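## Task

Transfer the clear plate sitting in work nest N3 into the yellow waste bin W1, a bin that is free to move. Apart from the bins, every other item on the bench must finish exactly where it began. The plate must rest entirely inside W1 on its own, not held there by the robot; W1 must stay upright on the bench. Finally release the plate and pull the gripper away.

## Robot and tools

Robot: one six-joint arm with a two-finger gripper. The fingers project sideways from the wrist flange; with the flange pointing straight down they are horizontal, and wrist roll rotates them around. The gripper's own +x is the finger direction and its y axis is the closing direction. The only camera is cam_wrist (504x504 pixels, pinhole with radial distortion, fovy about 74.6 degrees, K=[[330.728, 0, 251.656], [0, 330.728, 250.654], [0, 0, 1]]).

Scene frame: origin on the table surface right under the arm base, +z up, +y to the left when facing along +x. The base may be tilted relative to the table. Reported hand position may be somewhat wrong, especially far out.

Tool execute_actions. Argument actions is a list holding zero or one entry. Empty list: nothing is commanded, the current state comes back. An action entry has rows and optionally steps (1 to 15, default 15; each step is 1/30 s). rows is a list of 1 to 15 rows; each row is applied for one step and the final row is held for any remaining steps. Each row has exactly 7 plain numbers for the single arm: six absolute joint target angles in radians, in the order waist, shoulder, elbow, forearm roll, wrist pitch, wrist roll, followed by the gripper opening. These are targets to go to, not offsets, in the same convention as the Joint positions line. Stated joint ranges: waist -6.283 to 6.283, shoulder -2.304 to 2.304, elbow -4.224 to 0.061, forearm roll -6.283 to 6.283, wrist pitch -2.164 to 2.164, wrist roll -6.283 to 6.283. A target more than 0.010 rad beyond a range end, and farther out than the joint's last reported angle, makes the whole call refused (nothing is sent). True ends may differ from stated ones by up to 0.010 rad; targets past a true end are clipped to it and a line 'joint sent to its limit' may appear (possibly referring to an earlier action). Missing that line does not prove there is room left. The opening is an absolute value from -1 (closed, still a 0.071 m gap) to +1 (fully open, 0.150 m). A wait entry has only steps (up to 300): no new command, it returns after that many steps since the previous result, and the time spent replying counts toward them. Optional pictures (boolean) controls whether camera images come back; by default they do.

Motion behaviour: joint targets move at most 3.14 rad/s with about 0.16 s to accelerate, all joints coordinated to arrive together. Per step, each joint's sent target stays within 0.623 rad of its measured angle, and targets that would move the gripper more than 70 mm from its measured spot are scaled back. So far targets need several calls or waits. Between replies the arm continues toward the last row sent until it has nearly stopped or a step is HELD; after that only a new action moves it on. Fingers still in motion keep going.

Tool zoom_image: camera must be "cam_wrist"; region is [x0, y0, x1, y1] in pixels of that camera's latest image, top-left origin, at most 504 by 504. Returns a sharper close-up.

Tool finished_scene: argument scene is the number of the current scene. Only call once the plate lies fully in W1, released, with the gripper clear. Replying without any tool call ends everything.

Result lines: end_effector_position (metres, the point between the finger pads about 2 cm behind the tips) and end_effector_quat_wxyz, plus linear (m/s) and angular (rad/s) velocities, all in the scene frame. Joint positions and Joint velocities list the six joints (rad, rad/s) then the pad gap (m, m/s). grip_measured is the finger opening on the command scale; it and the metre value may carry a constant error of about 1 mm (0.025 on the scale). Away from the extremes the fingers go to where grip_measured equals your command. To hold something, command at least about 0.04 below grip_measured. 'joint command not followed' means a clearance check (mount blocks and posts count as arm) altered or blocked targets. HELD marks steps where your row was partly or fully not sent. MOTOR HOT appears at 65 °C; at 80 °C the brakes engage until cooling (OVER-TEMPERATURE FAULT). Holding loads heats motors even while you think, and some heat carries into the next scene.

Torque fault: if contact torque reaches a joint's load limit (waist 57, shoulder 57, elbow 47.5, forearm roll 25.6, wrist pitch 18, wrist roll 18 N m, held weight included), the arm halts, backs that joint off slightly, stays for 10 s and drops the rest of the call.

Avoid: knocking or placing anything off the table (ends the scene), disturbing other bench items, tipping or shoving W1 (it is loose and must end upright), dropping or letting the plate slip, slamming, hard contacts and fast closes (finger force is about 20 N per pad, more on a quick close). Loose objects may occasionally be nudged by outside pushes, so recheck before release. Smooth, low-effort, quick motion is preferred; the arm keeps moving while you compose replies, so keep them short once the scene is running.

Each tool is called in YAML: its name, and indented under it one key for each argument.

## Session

execute_actions:
  actions: []

Scene clock: 0.00 s of 7200.00 s.
end_effector_position=(+0.1891, -0.3909, +0.3573) grip_measured=+1.00 end_effector_quat_wxyz=(+0.298, -0.372, -0.153, +0.866) end_effector_velocity=(-0.000, +0.000, +0.000) end_effector_angular_velocity=(+0.000, +0.000, -0.001)
Joint positions: [-1.495  0.359 -0.437  1.547 -1.019  1.041  0.15 ]
Joint velocities: [-0.     0.     0.    -0.     0.     0.001  0.   ]

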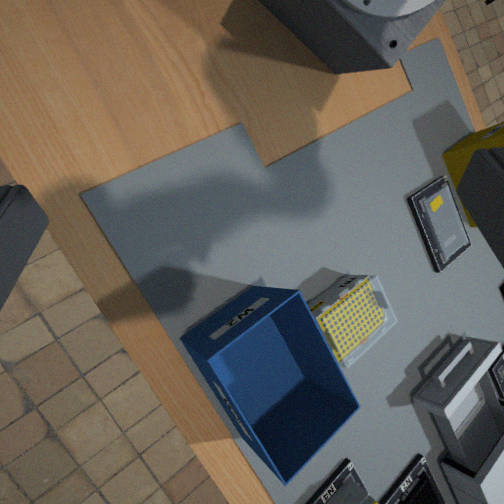

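execute_actions:
  actions:
    - {"rows":[[-0.502,-0.149,-0.6375,1.546,0.323,4.224,1]],"steps":15}
  pictures: false

execute_actions:
  actions:
    - {"steps":25}

execute_actions:
  actions:
    - {"steps":25}

Scene clock: 7.70 s of 7200.00 s.
end_effector_position=(+0.3153, -0.2716, +0.3168) grip_measured=+1.00 end_effector_quat_wxyz=(+0.440, -0.086, -0.229, +0.864) end_effector_velocity=(+0.288, +0.310, -0.036) end_effector_angular_velocity=(-0.025, +1.469, -0.486)
Joint positions: [-0.865 -0.003 -0.58   1.546 -0.357  1.704  0.15 ]
Joint velocities: [ 1.279 -0.509 -0.201 -0.001  1.792  1.795  0.   ]
Steps of this call (steps 1 to 90: nothing new was sent; then 4.20 s passed at rest; steps 91 to 105: all 15 steps of this action). Readings (joint positions):
91: [-1.494 0.359 -0.437 1.547 -1.018 1.042]
92: [-1.487 0.353 -0.440 1.547 -1.010 1.051]
94: [-1.428 0.306 -0.460 1.547 -0.949 1.112]
98: [-1.209 0.148 -0.521 1.547 -0.731 1.330]
105: the state above

Scene clock: 8.53 s of 7200.00 s.
end_effector_position=(+0.5853, -0.2677, +0.2799) grip_measured=+1.00 end_effector_quat_wxyz=(+0.977, +0.002, -0.002, +0.215) end_effector_velocity=(+0.168, -0.353, -0.005) end_effector_angular_velocity=(-0.018, +0.024, -2.648)
Joint positions: [-0.505 -0.148 -0.637  1.546  0.318  3.788  0.15 ]
Joint velocities: [ 0.022 -0.009 -0.004 -0.001  0.038  2.668  0.   ]
Steps of this call (steps 1 to 25: the robot went on to your last target). Readings (joint positions):
1: [-0.823 -0.020 -0.587 1.546 -0.295 1.766]
2: [-0.783 -0.036 -0.593 1.546 -0.229 1.831]
4: [-0.711 -0.065 -0.604 1.546 -0.093 1.974]
8: [-0.607 -0.107 -0.621 1.546 0.113 2.286]
25: the state above

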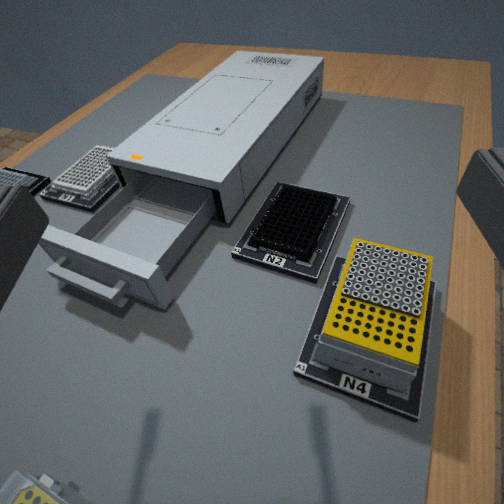

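Scene clock: 9.37 s of 7200.00 s.
end_effector_position=(+0.5994, -0.3294, +0.2794) grip_measured=+1.00 end_effector_quat_wxyz=(+1.000, +0.001, -0.001, +0.000) end_effector_velocity=(+0.001, -0.000, -0.000) end_effector_angular_velocity=(+0.001, -0.001, -0.001)
Joint positions: [-0.502 -0.149 -0.637  1.546  0.323  4.224  0.15 ]
Joint velocities: [-0.    -0.001 -0.002  0.    -0.001  0.001  0.   ]
Steps of this call (steps 1 to 25: the robot went on to your last target). Readings (joint positions):
1: [-0.504 -0.148 -0.637 1.546 0.319 3.878]
2: [-0.504 -0.148 -0.637 1.546 0.320 3.964]
4: [-0.503 -0.149 -0.637 1.546 0.322 4.105]
8: [-0.502 -0.149 -0.637 1.546 0.323 4.209]
25: the state above

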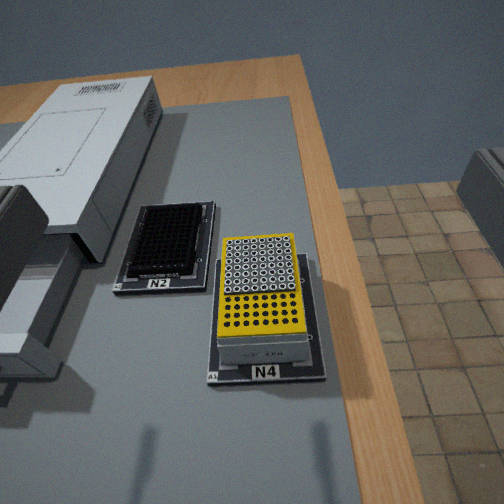

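execute_actions:
  actions:
    - {"rows":[[0.607,-1.22,-1.387,1.954,0.63,4.957,0.1]],"steps":15}
  pictures: false

execute_actions:
  actions:
    - {"steps":45}

Scene clock: 12.60 s of 7200.00 s.
end_effector_position=(+0.7531, -0.1869, +0.2507) grip_measured=+0.10 end_effector_quat_wxyz=(+0.995, +0.010, -0.010, -0.097) end_effector_velocity=(+0.141, +0.506, -0.074) end_effector_angular_velocity=(+0.108, +0.055, +0.023)
Joint positions: [-0.107 -0.545 -0.996  1.748  0.475  4.576  0.114]
Joint velocities: [ 0.792 -0.791 -0.526  0.278  0.209  0.514 -0.   ]
Steps of this call (steps 1 to 15: the robot went on to your last target; steps 16 to 82: nothing new was sent; steps 83 to 97: all 15 steps of this action). Readings (joint positions):
83: [-0.501 -0.150 -0.638 1.546 0.324 4.225]
84: [-0.495 -0.156 -0.645 1.552 0.328 4.233]
86: [-0.442 -0.209 -0.699 1.587 0.355 4.288]
90: [-0.310 -0.342 -0.831 1.662 0.411 4.417]
97: the state above

Scene clock: 14.10 s of 7200.00 s.
end_effector_position=(+0.6405, +0.3045, +0.2206) grip_measured=+0.10 end_effector_quat_wxyz=(+1.000, +0.000, -0.001, -0.001) end_effector_velocity=(-0.000, +0.001, -0.000) end_effector_angular_velocity=(-0.000, -0.000, +0.002)
Joint positions: [ 0.607 -1.22  -1.387  1.954  0.63   4.957  0.114]
Joint velocities: [ 0.001 -0.002 -0.001  0.     0.    -0.001 -0.   ]
Steps of this call (steps 1 to 45: the robot went on to your last target). Readings (joint positions):
1: [-0.081 -0.571 -1.013 1.757 0.482 4.593]
2: [-0.056 -0.596 -1.029 1.766 0.488 4.608]
4: [-0.006 -0.646 -1.058 1.781 0.499 4.636]
8: [0.092 -0.738 -1.110 1.809 0.520 4.688]
45: the state above
The arm was judged still, so your last target was given up. Only a new action makes it travel on or press farther. Fingers that are still opening or closing keep moving.

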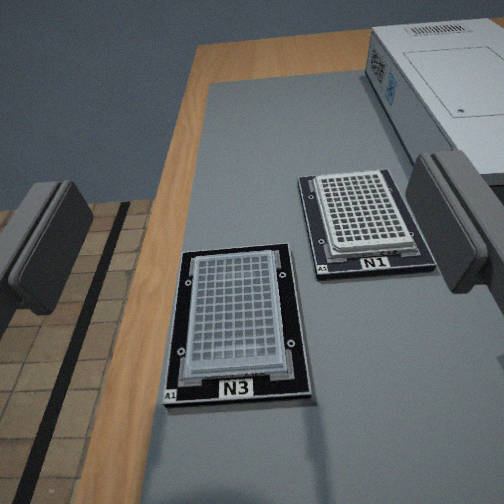

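execute_actions:
  actions:
    - {"rows":[[0.523,-1.333,-1.684,2.099,0.692,4.671,0.1]],"steps":10}
  pictures: false

execute_actions:
  actions:
    - {"rows":[[0.4217,-1.641,-1.974,2.0036,0.6535,4.671,0.1]],"steps":15}
  pictures: false

execute_actions:
  actions:
    - {"steps":12}

Scene clock: 17.13 s of 7200.00 s.
end_effector_position=(+0.7308, +0.3132, +0.2012) grip_measured=+0.10 end_effector_quat_wxyz=(+1.000, +0.000, -0.001, -0.002) end_effector_velocity=(+0.071, +0.012, -0.017) end_effector_angular_velocity=(-0.004, +0.010, +0.044)
Joint positions: [ 0.525 -1.327 -1.669  2.091  0.688  4.688  0.114]
Joint velocities: [-0.059 -0.104 -0.255  0.132  0.062 -0.279 -0.   ]
Steps of this call (steps 1 to 81: nothing new was sent; steps 82 to 91: all 10 steps of this action). Readings (joint positions):
82: [0.607 -1.220 -1.388 1.954 0.630 4.956]
83: [0.605 -1.223 -1.395 1.958 0.632 4.948]
85: [0.590 -1.246 -1.453 1.987 0.644 4.890]
89: [0.536 -1.313 -1.634 2.074 0.681 4.722]
91: the state above

Scene clock: 17.63 s of 7200.00 s.
end_effector_position=(+0.7328, +0.3281, +0.0611) grip_measured=+0.10 end_effector_quat_wxyz=(+1.000, +0.000, -0.000, -0.000) end_effector_velocity=(+0.027, +0.004, +0.017) end_effector_angular_velocity=(+0.026, -0.048, -0.021)
Joint positions: [ 0.423 -1.638 -1.971  2.004  0.654  4.671  0.114]
Joint velocities: [-0.    -0.008 -0.064 -0.011 -0.005 -0.002  0.   ]
Steps of this call (steps 1 to 15: all 15 steps of this action). Readings (joint positions):
1: [0.524 -1.330 -1.676 2.094 0.689 4.682]
2: [0.522 -1.338 -1.687 2.092 0.688 4.679]
4: [0.505 -1.391 -1.744 2.074 0.681 4.677]
8: [0.455 -1.540 -1.877 2.032 0.665 4.674]
15: the state above

Scene clock: 18.03 s of 7200.00 s.
end_effector_position=(+0.7327, +0.3280, +0.0596) grip_measured=+0.10 end_effector_quat_wxyz=(+1.000, +0.000, -0.000, -0.000) end_effector_velocity=(-0.000, -0.001, -0.001) end_effector_angular_velocity=(-0.002, +0.001, -0.000)
Joint positions: [ 0.422 -1.641 -1.974  2.004  0.654  4.671  0.114]
Joint velocities: [-0.001 -0.001 -0.    -0.     0.001 -0.     0.   ]
Steps of this call (steps 1 to 12: the robot went on to your last target). Readings (joint positions):
1: [0.423 -1.638 -1.973 2.004 0.654 4.671]
2: [0.423 -1.638 -1.973 2.004 0.654 4.671]
4: [0.423 -1.639 -1.974 2.004 0.654 4.671]
8: [0.422 -1.640 -1.974 2.004 0.654 4.671]
12: the state above

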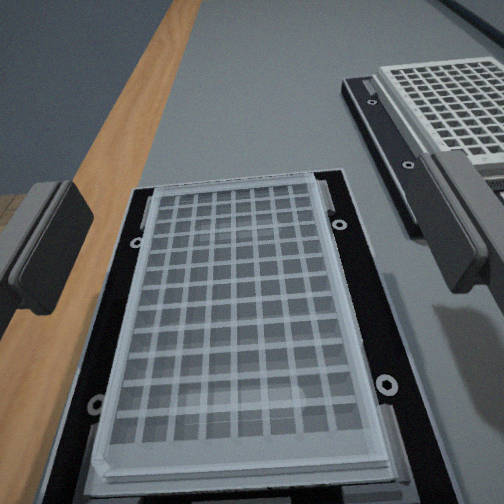

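execute_actions:
  actions:
    - {"rows":[[0.4215,-1.652,-2.0,2.02,0.66,4.648,0.1],[0.4213,-1.6628,-2.0274,2.0394,0.667,4.624,0.1],[0.4178,-1.6735,-2.04,2.039,0.667,4.62,0.1],[0.4144,-1.684,-2.0527,2.039,0.6666,4.6165,0.1],[0.411,-1.695,-2.065,2.0386,0.6664,4.613,0.1],[0.4074,-1.7054,-2.078,2.0384,0.666,4.609,0.1],[0.404,-1.716,-2.0905,2.038,0.666,4.605,0.1],[0.4005,-1.7267,-2.103,2.038,0.6657,4.6015,0.1],[0.397,-1.7374,-2.116,2.0376,0.6655,4.598,0.1],[0.3936,-1.748,-2.1284,2.0374,0.6653,4.594,0.1]],"steps":15}
  pictures: false

execute_actions:
  actions:
    - {"steps":8}

Scene clock: 29.17 s of 7200.00 s.
end_effector_position=(+0.7422, +0.3327, +0.0268) grip_measured=+0.10 end_effector_quat_wxyz=(+1.000, +0.001, -0.001, +0.000) end_effector_velocity=(+0.006, +0.000, -0.005) end_effector_angular_velocity=(+0.002, -0.009, +0.001)
Joint positions: [ 0.395 -1.746 -2.126  2.037  0.665  4.595  0.114]
Joint velocities: [-0.008 -0.024 -0.041  0.     0.002 -0.017  0.   ]
Steps of this call (steps 1 to 15: the robot went on to your last target; steps 16 to 90: nothing new was sent; then 7.63 s passed at rest; steps 91 to 105: all 15 steps of this action). Readings (joint positions):
91: [0.422 -1.641 -1.975 2.004 0.654 4.670]
92: [0.422 -1.644 -1.981 2.008 0.656 4.664]
94: [0.421 -1.657 -2.011 2.026 0.662 4.640]
98: [0.409 -1.699 -2.069 2.037 0.666 4.613]
105: the state above

Scene clock: 29.43 s of 7200.00 s.
end_effector_position=(+0.7425, +0.3328, +0.0265) grip_measured=+0.10 end_effector_quat_wxyz=(+1.000, +0.000, -0.001, +0.000) end_effector_velocity=(+0.000, -0.001, -0.001) end_effector_angular_velocity=(-0.001, +0.001, -0.002)
Joint positions: [ 0.394 -1.747 -2.128  2.037  0.666  4.594  0.114]
Joint velocities: [-0.002 -0.001 -0.002  0.001  0.    -0.     0.   ]
Steps of this call (steps 1 to 8: the robot went on to your last target). Readings (joint positions):
1: [0.395 -1.746 -2.127 2.037 0.665 4.595]
2: [0.395 -1.747 -2.128 2.037 0.665 4.595]
4: [0.394 -1.747 -2.128 2.037 0.666 4.594]
8: the state above

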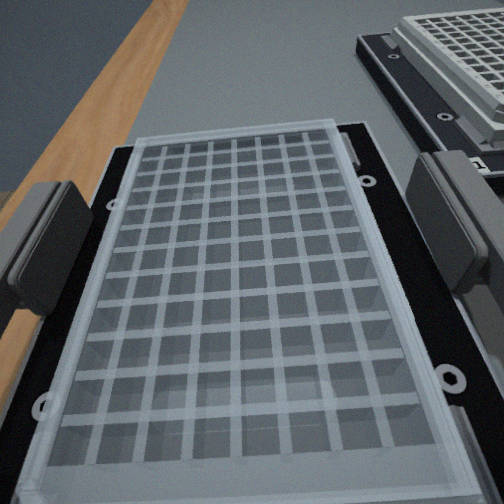

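execute_actions:
  actions:
    - {"rows":[[0.397,-1.7525,-2.1345,2.04,0.6655,4.595,0.0],[0.397,-1.7525,-2.1345,2.04,0.6655,4.595,-0.1],[0.397,-1.7525,-2.1345,2.04,0.6655,4.595,-0.2],[0.397,-1.7525,-2.1345,2.04,0.6655,4.595,-0.3],[0.397,-1.7525,-2.1345,2.04,0.6655,4.595,-0.4],[0.397,-1.7525,-2.1345,2.04,0.6655,4.595,-0.47],[0.397,-1.7525,-2.1345,2.04,0.6655,4.595,-0.52],[0.397,-1.7525,-2.1345,2.04,0.6655,4.595,-0.56],[0.397,-1.7525,-2.1345,2.04,0.6655,4.595,-0.6],[0.397,-1.7525,-2.1345,2.04,0.6655,4.595,-0.63],[0.397,-1.7525,-2.1345,2.04,0.6655,4.595,-0.66],[0.397,-1.7525,-2.1345,2.04,0.6655,4.595,-0.7],[0.397,-1.7525,-2.1345,2.04,0.6655,4.595,-0.75],[0.397,-1.7525,-2.1345,2.04,0.6655,4.595,-0.8]],"steps":15}
  pictures: false

execute_actions:
  actions:
    - {"rows":[[0.397,-1.7525,-2.1345,2.04,0.6655,4.595,-0.8],[0.397,-1.7525,-2.1345,2.04,0.6655,4.595,-0.8],[0.3987,-1.747,-2.128,2.04,0.6656,4.597,-0.8],[0.4005,-1.742,-2.122,2.04,0.6657,4.599,-0.8],[0.4022,-1.7365,-2.1155,2.04,0.6658,4.601,-0.8],[0.404,-1.731,-2.109,2.0405,0.666,4.6025,-0.8],[0.4074,-1.7205,-2.0966,2.041,0.666,4.606,-0.8],[0.411,-1.71,-2.084,2.041,0.6664,4.61,-0.8],[0.4143,-1.699,-2.071,2.041,0.6666,4.614,-0.8],[0.418,-1.6885,-2.059,2.0415,0.667,4.6175,-0.8],[0.4213,-1.678,-2.046,2.042,0.667,4.621,-0.8],[0.4247,-1.667,-2.0335,2.042,0.667,4.625,-0.8]],"steps":15}

Scene clock: 36.53 s of 7200.00 s.
end_effector_position=(+0.7415, +0.3347, +0.0261) grip_measured=-0.62 end_effector_quat_wxyz=(+1.000, +0.001, -0.001, -0.001) end_effector_velocity=(-0.001, +0.000, -0.000) end_effector_angular_velocity=(+0.001, +0.001, -0.000)
Joint positions: [ 0.397 -1.752 -2.135  2.04   0.666  4.595  0.086]
Joint velocities: [ 0.     0.     0.001  0.001 -0.001  0.001 -0.   ]
Steps of this call (steps 1 to 15: the robot went on to your last target; steps 16 to 90: nothing new was sent; then 3.60 s passed at rest; steps 91 to 105: all 15 steps of this action). Readings (joint positions):
91: [0.394 -1.748 -2.129 2.037 0.665 4.594]
92: [0.395 -1.749 -2.131 2.038 0.665 4.594]
94: [0.395 -1.751 -2.134 2.039 0.666 4.595]
98: [0.396 -1.752 -2.135 2.040 0.666 4.595]
105: the state above

Scene clock: 37.03 s of 7200.00 s.
end_effector_position=(+0.7404, +0.3356, +0.0574) grip_measured=-0.63 end_effector_quat_wxyz=(+1.000, +0.001, -0.000, +0.000) end_effector_velocity=(+0.021, -0.002, +0.059) end_effector_angular_velocity=(+0.020, -0.033, -0.017)
Joint positions: [ 0.424 -1.673 -2.039  2.042  0.667  4.623  0.086]
Joint velocities: [ 0.032  0.115  0.092 -0.003 -0.002  0.033  0.   ]
Steps of this call (steps 1 to 15: all 15 steps of this action). Readings (joint positions):
1: [0.397 -1.752 -2.135 2.040 0.666 4.595]
2: [0.397 -1.752 -2.135 2.040 0.666 4.595]
4: [0.397 -1.750 -2.132 2.040 0.665 4.595]
8: [0.402 -1.733 -2.109 2.041 0.664 4.601]
15: the state above

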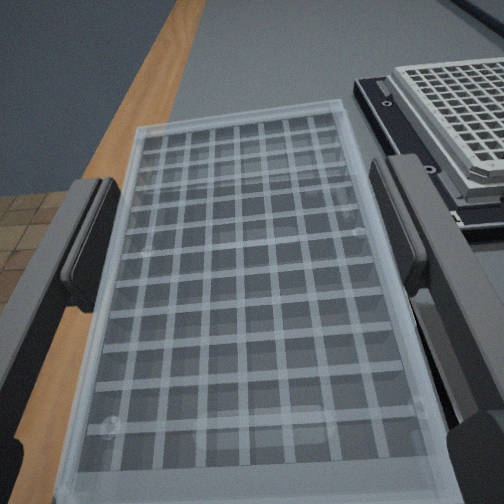

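execute_actions:
  actions:
    - {"rows":[[0.431,-1.645,-2.01,2.046,0.669,4.628,-0.8],[0.438,-1.622,-1.987,2.05,0.67,4.631,-0.8],[0.444,-1.6,-1.964,2.053,0.672,4.634,-0.8],[0.451,-1.578,-1.94,2.057,0.674,4.637,-0.8],[0.457,-1.556,-1.917,2.061,0.675,4.64,-0.8],[0.464,-1.533,-1.894,2.065,0.677,4.643,-0.8],[0.471,-1.511,-1.87,2.069,0.679,4.646,-0.8],[0.477,-1.489,-1.847,2.072,0.68,4.65,-0.8],[0.484,-1.467,-1.824,2.076,0.682,4.653,-0.8],[0.49,-1.444,-1.8,2.08,0.684,4.656,-0.8],[0.497,-1.422,-1.777,2.084,0.685,4.659,-0.8],[0.503,-1.4,-1.754,2.088,0.687,4.662,-0.8],[0.51,-1.378,-1.731,2.091,0.689,4.665,-0.8],[0.516,-1.355,-1.707,2.095,0.69,4.66,-0.8],[0.523,-1.333,-1.684,2.099,0.7,4.64,-0.8]],"steps":15}
  pictures: false

execute_actions:
  actions:
    - {"rows":[[0.532,-1.31,-1.649,2.106,0.725,4.6,-0.8],[0.541,-1.287,-1.614,2.112,0.75,4.555,-0.8],[0.55,-1.265,-1.579,2.119,0.775,4.51,-0.8],[0.559,-1.242,-1.544,2.126,0.8,4.465,-0.8],[0.568,-1.219,-1.508,2.133,0.825,4.42,-0.8],[0.578,-1.196,-1.473,2.139,0.85,4.375,-0.8],[0.587,-1.173,-1.438,2.146,0.875,4.33,-0.8],[0.596,-1.151,-1.403,2.153,0.9,4.285,-0.8],[0.605,-1.128,-1.368,2.16,0.925,4.24,-0.8],[0.614,-1.105,-1.333,2.166,0.95,4.195,-0.8],[0.623,-1.082,-1.298,2.173,0.975,4.15,-0.8],[0.632,-1.059,-1.263,2.18,1.0,4.105,-0.8],[0.641,-1.037,-1.228,2.187,1.025,4.06,-0.8],[0.65,-1.014,-1.193,2.193,1.05,4.015,-0.8],[0.66,-0.991,-1.157,2.2,1.075,3.97,-0.8]],"steps":15}
  pictures: false

execute_actions:
  actions:
    - {"rows":[[0.669,-0.968,-1.122,2.207,1.1,3.925,-0.8],[0.678,-0.945,-1.087,2.214,1.128,3.88,-0.8],[0.687,-0.923,-1.052,2.22,1.156,3.835,-0.8],[0.696,-0.9,-1.017,2.227,1.184,3.79,-0.8],[0.705,-0.877,-0.982,2.234,1.212,3.745,-0.8],[0.705,-0.877,-0.982,2.234,1.24,3.7,-0.8],[0.705,-0.877,-0.982,2.234,1.268,3.655,-0.8],[0.705,-0.877,-0.982,2.234,1.296,3.61,-0.8],[0.705,-0.877,-0.982,2.234,1.324,3.565,-0.8],[0.705,-0.877,-0.982,2.234,1.352,3.52,-0.8],[0.705,-0.877,-0.982,2.234,1.38,3.475,-0.8],[0.705,-0.877,-0.982,2.234,1.408,3.43,-0.8],[0.705,-0.877,-0.982,2.234,1.436,3.385,-0.8],[0.705,-0.877,-0.982,2.234,1.463,3.344,-0.8]],"steps":15}
  pictures: false

execute_actions:
  actions:
    - {"steps":12}

Scene clock: 48.90 s of 7200.00 s.
end_effector_position=(+0.7393, +0.3211, +0.1740) grip_measured=-0.63 end_effector_quat_wxyz=(+1.000, +0.001, -0.001, +0.001) end_effector_velocity=(-0.040, -0.044, +0.274) end_effector_angular_velocity=(-0.019, +0.005, +0.105)
Joint positions: [ 0.504 -1.397 -1.752  2.088  0.687  4.66   0.086]
Joint velocities: [ 0.193  0.664  0.697  0.111  0.061 -0.011  0.   ]
Steps of this call (steps 1 to 15: the robot went on to your last target; steps 16 to 90: nothing new was sent; then 8.37 s passed at rest; steps 91 to 105: all 15 steps of this action). Readings (joint positions):
91: [0.425 -1.666 -2.033 2.042 0.667 4.625]
92: [0.426 -1.661 -2.026 2.043 0.668 4.626]
94: [0.434 -1.634 -1.996 2.048 0.670 4.630]
98: [0.459 -1.551 -1.914 2.062 0.676 4.640]
105: the state above

Scene clock: 49.40 s of 7200.00 s.
end_effector_position=(+0.6019, +0.3144, +0.2488) grip_measured=-0.63 end_effector_quat_wxyz=(+0.930, -0.154, +0.088, +0.322) end_effector_velocity=(-0.422, -0.108, +0.084) end_effector_angular_velocity=(-0.804, +0.632, +1.586)
Joint positions: [ 0.629 -1.068 -1.277  2.177  0.99   4.123  0.086]
Joint velocities: [ 0.268  0.68   1.046  0.2    0.744 -1.338  0.   ]
Steps of this call (steps 1 to 15: all 15 steps of this action). Readings (joint positions):
1: [0.510 -1.375 -1.728 2.092 0.691 4.656]
2: [0.517 -1.354 -1.704 2.096 0.699 4.642]
4: [0.532 -1.312 -1.649 2.106 0.730 4.588]
8: [0.566 -1.227 -1.519 2.131 0.818 4.432]
15: the state above

Scene clock: 49.90 s of 7200.00 s.
end_effector_position=(+0.4342, +0.2316, +0.2602) grip_measured=-0.63 end_effector_quat_wxyz=(+0.687, -0.287, +0.267, +0.612) end_effector_velocity=(-0.173, -0.146, -0.011) end_effector_angular_velocity=(-0.774, +0.822, +1.012)
Joint positions: [ 0.704 -0.879 -0.984  2.234  1.396  3.45   0.086]
Joint velocities: [ 0.004  0.01   0.016  0.004  0.806 -1.278  0.   ]
Steps of this call (steps 1 to 15: all 15 steps of this action). Readings (joint positions):
1: [0.638 -1.046 -1.242 2.184 1.015 4.078]
2: [0.647 -1.023 -1.207 2.191 1.040 4.033]
4: [0.665 -0.979 -1.139 2.204 1.090 3.946]
8: [0.694 -0.904 -1.024 2.226 1.195 3.774]
15: the state above

Scene clock: 50.30 s of 7200.00 s.
end_effector_position=(+0.4198, +0.2187, +0.2604) grip_measured=-0.63 end_effector_quat_wxyz=(+0.642, -0.298, +0.298, +0.640) end_effector_velocity=(-0.000, -0.000, +0.001) end_effector_angular_velocity=(-0.002, +0.002, +0.003)
Joint positions: [ 0.705 -0.877 -0.982  2.234  1.463  3.345  0.086]
Joint velocities: [ 0.001  0.002  0.     0.001  0.003 -0.005  0.   ]
Steps of this call (steps 1 to 12: the robot went on to your last target). Readings (joint positions):
1: [0.704 -0.878 -0.983 2.234 1.420 3.411]
2: [0.704 -0.878 -0.983 2.234 1.438 3.384]
4: [0.705 -0.878 -0.983 2.234 1.454 3.358]
8: [0.705 -0.877 -0.982 2.234 1.462 3.346]
12: the state above

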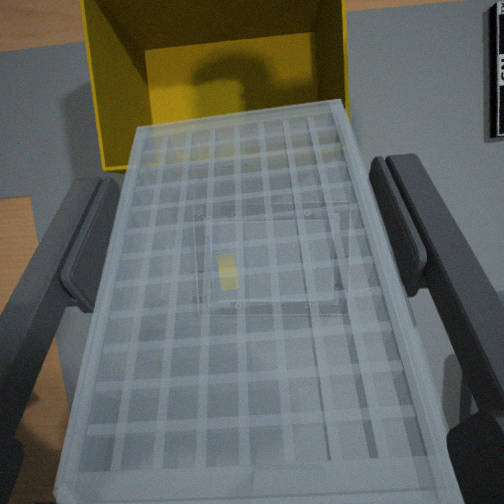

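execute_actions:
  actions:
    - {"rows":[[0.711,-0.906,-1.01,2.24,1.463,3.345,-0.8],[0.717,-0.935,-1.037,2.245,1.462,3.346,-0.8],[0.723,-0.964,-1.065,2.251,1.462,3.348,-0.8],[0.729,-0.993,-1.093,2.257,1.462,3.349,-0.8],[0.735,-1.021,-1.12,2.263,1.461,3.35,-0.8],[0.741,-1.05,-1.148,2.268,1.461,3.352,-0.8],[0.747,-1.079,-1.176,2.274,1.461,3.353,-0.8],[0.753,-1.108,-1.204,2.28,1.46,3.354,-0.8],[0.759,-1.137,-1.231,2.286,1.46,3.355,-0.8],[0.765,-1.166,-1.259,2.291,1.46,3.357,-0.8],[0.771,-1.195,-1.287,2.297,1.46,3.358,-0.8],[0.7763,-1.2236,-1.3144,2.3024,1.4594,3.359,-0.8]],"steps":14}
  pictures: false

execute_actions:
  actions:
    - {"rows":[[0.77,-1.235,-1.321,2.296,1.456,3.362,-0.8],[0.764,-1.246,-1.327,2.29,1.453,3.366,-0.8],[0.757,-1.257,-1.334,2.283,1.45,3.369,-0.8],[0.751,-1.268,-1.34,2.276,1.447,3.373,-0.8],[0.745,-1.279,-1.347,2.269,1.444,3.376,-0.8],[0.739,-1.29,-1.353,2.263,1.441,3.38,-0.8],[0.733,-1.302,-1.36,2.256,1.438,3.383,-0.8],[0.727,-1.313,-1.366,2.25,1.435,3.387,-0.8],[0.72,-1.324,-1.373,2.243,1.432,3.39,-0.8],[0.714,-1.336,-1.38,2.236,1.429,3.393,-0.8],[0.708,-1.347,-1.386,2.23,1.426,3.397,-0.8]],"steps":15}

Scene clock: 57.10 s of 7200.00 s.
end_effector_position=(+0.4086, +0.3270, +0.1979) grip_measured=-0.63 end_effector_quat_wxyz=(+0.641, -0.298, +0.298, +0.641) end_effector_velocity=(-0.072, +0.190, -0.150) end_effector_angular_velocity=(-0.016, +0.022, +0.029)
Joint positions: [ 0.77  -1.19  -1.281  2.296  1.459  3.358  0.086]
Joint velocities: [ 0.125 -0.619 -0.553  0.114 -0.018  0.023 -0.   ]
Steps of this call (steps 1 to 30: the robot went on to your last target; steps 31 to 90: nothing new was sent; then 3.33 s passed at rest; steps 91 to 104: all 14 steps of this action). Readings (joint positions):
91: [0.705 -0.878 -0.983 2.234 1.463 3.344]
92: [0.706 -0.884 -0.989 2.236 1.463 3.344]
94: [0.713 -0.918 -1.023 2.242 1.463 3.346]
98: [0.735 -1.023 -1.122 2.263 1.461 3.350]
104: the state above

Scene clock: 57.60 s of 7200.00 s.
end_effector_position=(+0.4090, +0.3372, +0.1243) grip_measured=-0.63 end_effector_quat_wxyz=(+0.641, -0.300, +0.300, +0.640) end_effector_velocity=(+0.007, +0.007, -0.021) end_effector_angular_velocity=(+0.014, -0.016, -0.005)
Joint positions: [ 0.709 -1.344 -1.383  2.232  1.427  3.396  0.086]
Joint velocities: [-0.022 -0.046 -0.043 -0.031 -0.014  0.019  0.   ]
Steps of this call (steps 1 to 15: all 15 steps of this action). Readings (joint positions):
1: [0.773 -1.206 -1.295 2.298 1.459 3.358]
2: [0.773 -1.218 -1.305 2.298 1.458 3.360]
4: [0.765 -1.238 -1.321 2.291 1.454 3.365]
8: [0.742 -1.282 -1.349 2.266 1.443 3.378]
15: the state above

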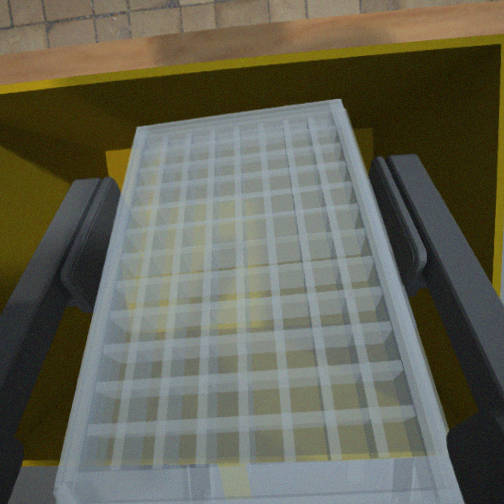

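execute_actions:
  actions:
    - {"rows":[[0.701,-1.354,-1.387,2.222,1.422,3.401,-0.8],[0.6955,-1.364,-1.393,2.216,1.419,3.404,-0.8],[0.69,-1.374,-1.3985,2.21,1.416,3.408,-0.8],[0.6846,-1.384,-1.404,2.204,1.414,3.411,-0.8],[0.679,-1.394,-1.41,2.198,1.411,3.414,-0.8],[0.6737,-1.4035,-1.416,2.192,1.408,3.418,-0.8],[0.668,-1.413,-1.4215,2.186,1.405,3.421,-0.8],[0.663,-1.423,-1.427,2.18,1.402,3.424,-0.8],[0.657,-1.433,-1.433,2.174,1.4,3.428,-0.8],[0.652,-1.443,-1.439,2.168,1.397,3.431,-0.8],[0.649,-1.448,-1.442,2.165,1.3955,3.4325,-0.8]],"steps":15}
  pictures: false

execute_actions:
  actions:
    - {"steps":6}

Scene clock: 62.67 s of 7200.00 s.
end_effector_position=(+0.4061, +0.3332, +0.0670) grip_measured=-0.63 end_effector_quat_wxyz=(+0.641, -0.298, +0.299, +0.641) end_effector_velocity=(+0.008, +0.006, -0.011) end_effector_angular_velocity=(+0.016, -0.017, -0.006)
Joint positions: [ 0.65  -1.446 -1.44   2.167  1.396  3.432  0.086]
Joint velocities: [-0.013 -0.025 -0.031 -0.023 -0.011  0.014  0.   ]
Steps of this call (steps 1 to 15: the robot went on to your last target; steps 16 to 90: nothing new was sent; then 1.57 s passed at rest; steps 91 to 105: all 15 steps of this action). Readings (joint positions):
91: [0.708 -1.347 -1.386 2.230 1.426 3.397]
92: [0.706 -1.349 -1.387 2.227 1.424 3.399]
94: [0.698 -1.361 -1.393 2.218 1.420 3.403]
98: [0.676 -1.399 -1.413 2.195 1.409 3.416]
105: the state above

Scene clock: 62.87 s of 7200.00 s.
end_effector_position=(+0.4068, +0.3337, +0.0665) grip_measured=-0.63 end_effector_quat_wxyz=(+0.642, -0.298, +0.298, +0.641) end_effector_velocity=(-0.002, -0.001, -0.002) end_effector_angular_velocity=(-0.002, +0.003, +0.002)
Joint positions: [ 0.649 -1.447 -1.442  2.165  1.396  3.432  0.086]
Joint velocities: [-0.001 -0.004  0.001 -0.002 -0.     0.001 -0.   ]
Steps of this call (steps 1 to 6: the robot went on to your last target). Readings (joint positions):
1: [0.650 -1.447 -1.441 2.166 1.396 3.432]
2: [0.650 -1.447 -1.441 2.166 1.396 3.432]
4: [0.649 -1.447 -1.442 2.165 1.396 3.432]
6: the state above

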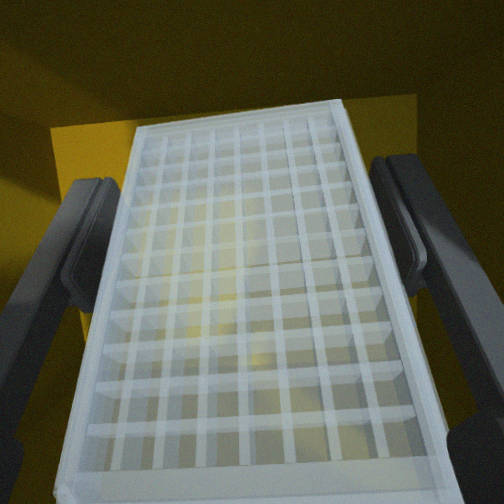

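Lower slightly, release, and retreat.

execute_actions:
  actions:
    - {"rows":[[0.6464,-1.453,-1.4445,2.162,1.394,3.434,-0.8],[0.645,-1.456,-1.4465,2.16,1.393,3.435,-0.8],[0.645,-1.456,-1.4465,2.16,1.393,3.435,-0.8],[0.645,-1.456,-1.4465,2.16,1.393,3.435,-0.8],[0.645,-1.456,-1.4465,2.16,1.393,3.435,-0.8],[0.645,-1.456,-1.4465,2.16,1.393,3.435,-0.8],[0.645,-1.456,-1.4465,2.16,1.393,3.435,-0.62],[0.645,-1.456,-1.4465,2.16,1.393,3.435,-0.55],[0.645,-1.456,-1.4465,2.16,1.393,3.435,-0.45],[0.645,-1.456,-1.4465,2.16,1.393,3.435,-0.35]],"steps":15}
  pictures: false

execute_actions:
  actions:
    - {"rows":[[0.652,-1.443,-1.439,2.168,1.397,3.431,-0.35],[0.663,-1.423,-1.427,2.18,1.402,3.424,-0.35],[0.6737,-1.4035,-1.416,2.192,1.408,3.418,-0.35],[0.6846,-1.384,-1.404,2.204,1.414,3.411,-0.35],[0.6955,-1.364,-1.393,2.216,1.419,3.404,-0.35],[0.708,-1.347,-1.386,2.23,1.426,3.397,-0.35],[0.727,-1.313,-1.366,2.25,1.435,3.387,-0.35],[0.739,-1.29,-1.353,2.263,1.441,3.38,-0.35],[0.751,-1.268,-1.34,2.276,1.447,3.373,-0.35],[0.764,-1.246,-1.327,2.29,1.453,3.366,-0.35],[0.7763,-1.2236,-1.3144,2.3024,1.4594,3.359,-0.35],[0.79,-1.2,-1.3,2.316,1.465,3.352,-0.35],[0.80,-1.177,-1.286,2.329,1.471,3.345,-0.35]],"steps":15}
  pictures: false

execute_actions:
  actions:
    - {"steps":10}

Scene clock: 72.23 s of 7200.00 s.
end_effector_position=(+0.4059, +0.3334, +0.0619) grip_measured=-0.35 end_effector_quat_wxyz=(+0.641, -0.298, +0.298, +0.641) end_effector_velocity=(+0.001, +0.000, +0.000) end_effector_angular_velocity=(+0.002, -0.001, -0.001)
Joint positions: [ 0.645 -1.456 -1.447  2.16   1.393  3.435  0.097]
Joint velocities: [-0.    -0.    -0.002 -0.001 -0.001 -0.     0.   ]
Steps of this call (steps 1 to 15: the robot went on to your last target; steps 16 to 90: nothing new was sent; then 5.87 s passed at rest; steps 91 to 105: all 15 steps of this action). Readings (joint positions):
91: [0.649 -1.448 -1.442 2.165 1.395 3.433]
92: [0.648 -1.450 -1.443 2.164 1.395 3.433]
94: [0.646 -1.454 -1.445 2.161 1.394 3.434]
98: [0.645 -1.456 -1.446 2.160 1.393 3.435]
105: the state above

Scene clock: 72.73 s of 7200.00 s.
end_effector_position=(+0.4053, +0.3378, +0.2022) grip_measured=-0.35 end_effector_quat_wxyz=(+0.642, -0.298, +0.297, +0.641) end_effector_velocity=(-0.013, -0.004, +0.251) end_effector_angular_velocity=(+0.050, -0.012, -0.016)
Joint positions: [ 0.788 -1.201 -1.302  2.314  1.464  3.353  0.097]
Joint velocities: [ 0.242  0.465  0.243  0.25   0.119 -0.129  0.   ]
Steps of this call (steps 1 to 15: all 15 steps of this action). Readings (joint positions):
1: [0.645 -1.455 -1.446 2.160 1.393 3.435]
2: [0.647 -1.452 -1.443 2.163 1.394 3.433]
4: [0.659 -1.431 -1.430 2.176 1.400 3.426]
8: [0.701 -1.358 -1.391 2.222 1.422 3.402]
15: the state above

Scene clock: 73.07 s of 7200.00 s.
end_effector_position=(+0.4025, +0.3359, +0.2136) grip_measured=-0.35 end_effector_quat_wxyz=(+0.641, -0.297, +0.299, +0.641) end_effector_velocity=(+0.002, +0.001, +0.005) end_effector_angular_velocity=(+0.003, -0.004, -0.002)
Joint positions: [ 0.799 -1.178 -1.286  2.329  1.471  3.345  0.097]
Joint velocities: [ 0.004  0.007 -0.001  0.002  0.003 -0.001  0.   ]
Steps of this call (steps 1 to 10: the robot went on to your last target). Readings (joint positions):
1: [0.794 -1.189 -1.296 2.321 1.467 3.350]
2: [0.797 -1.184 -1.292 2.324 1.469 3.348]
4: [0.798 -1.180 -1.288 2.327 1.470 3.346]
8: [0.799 -1.179 -1.286 2.328 1.471 3.345]
10: the state above

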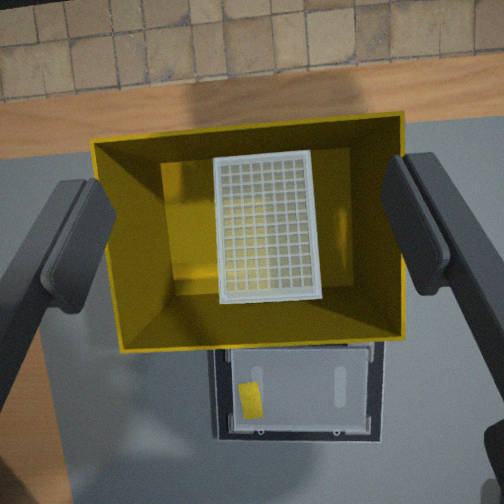

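finished_scene:
  scene: 2

The scene is finished: the task was done.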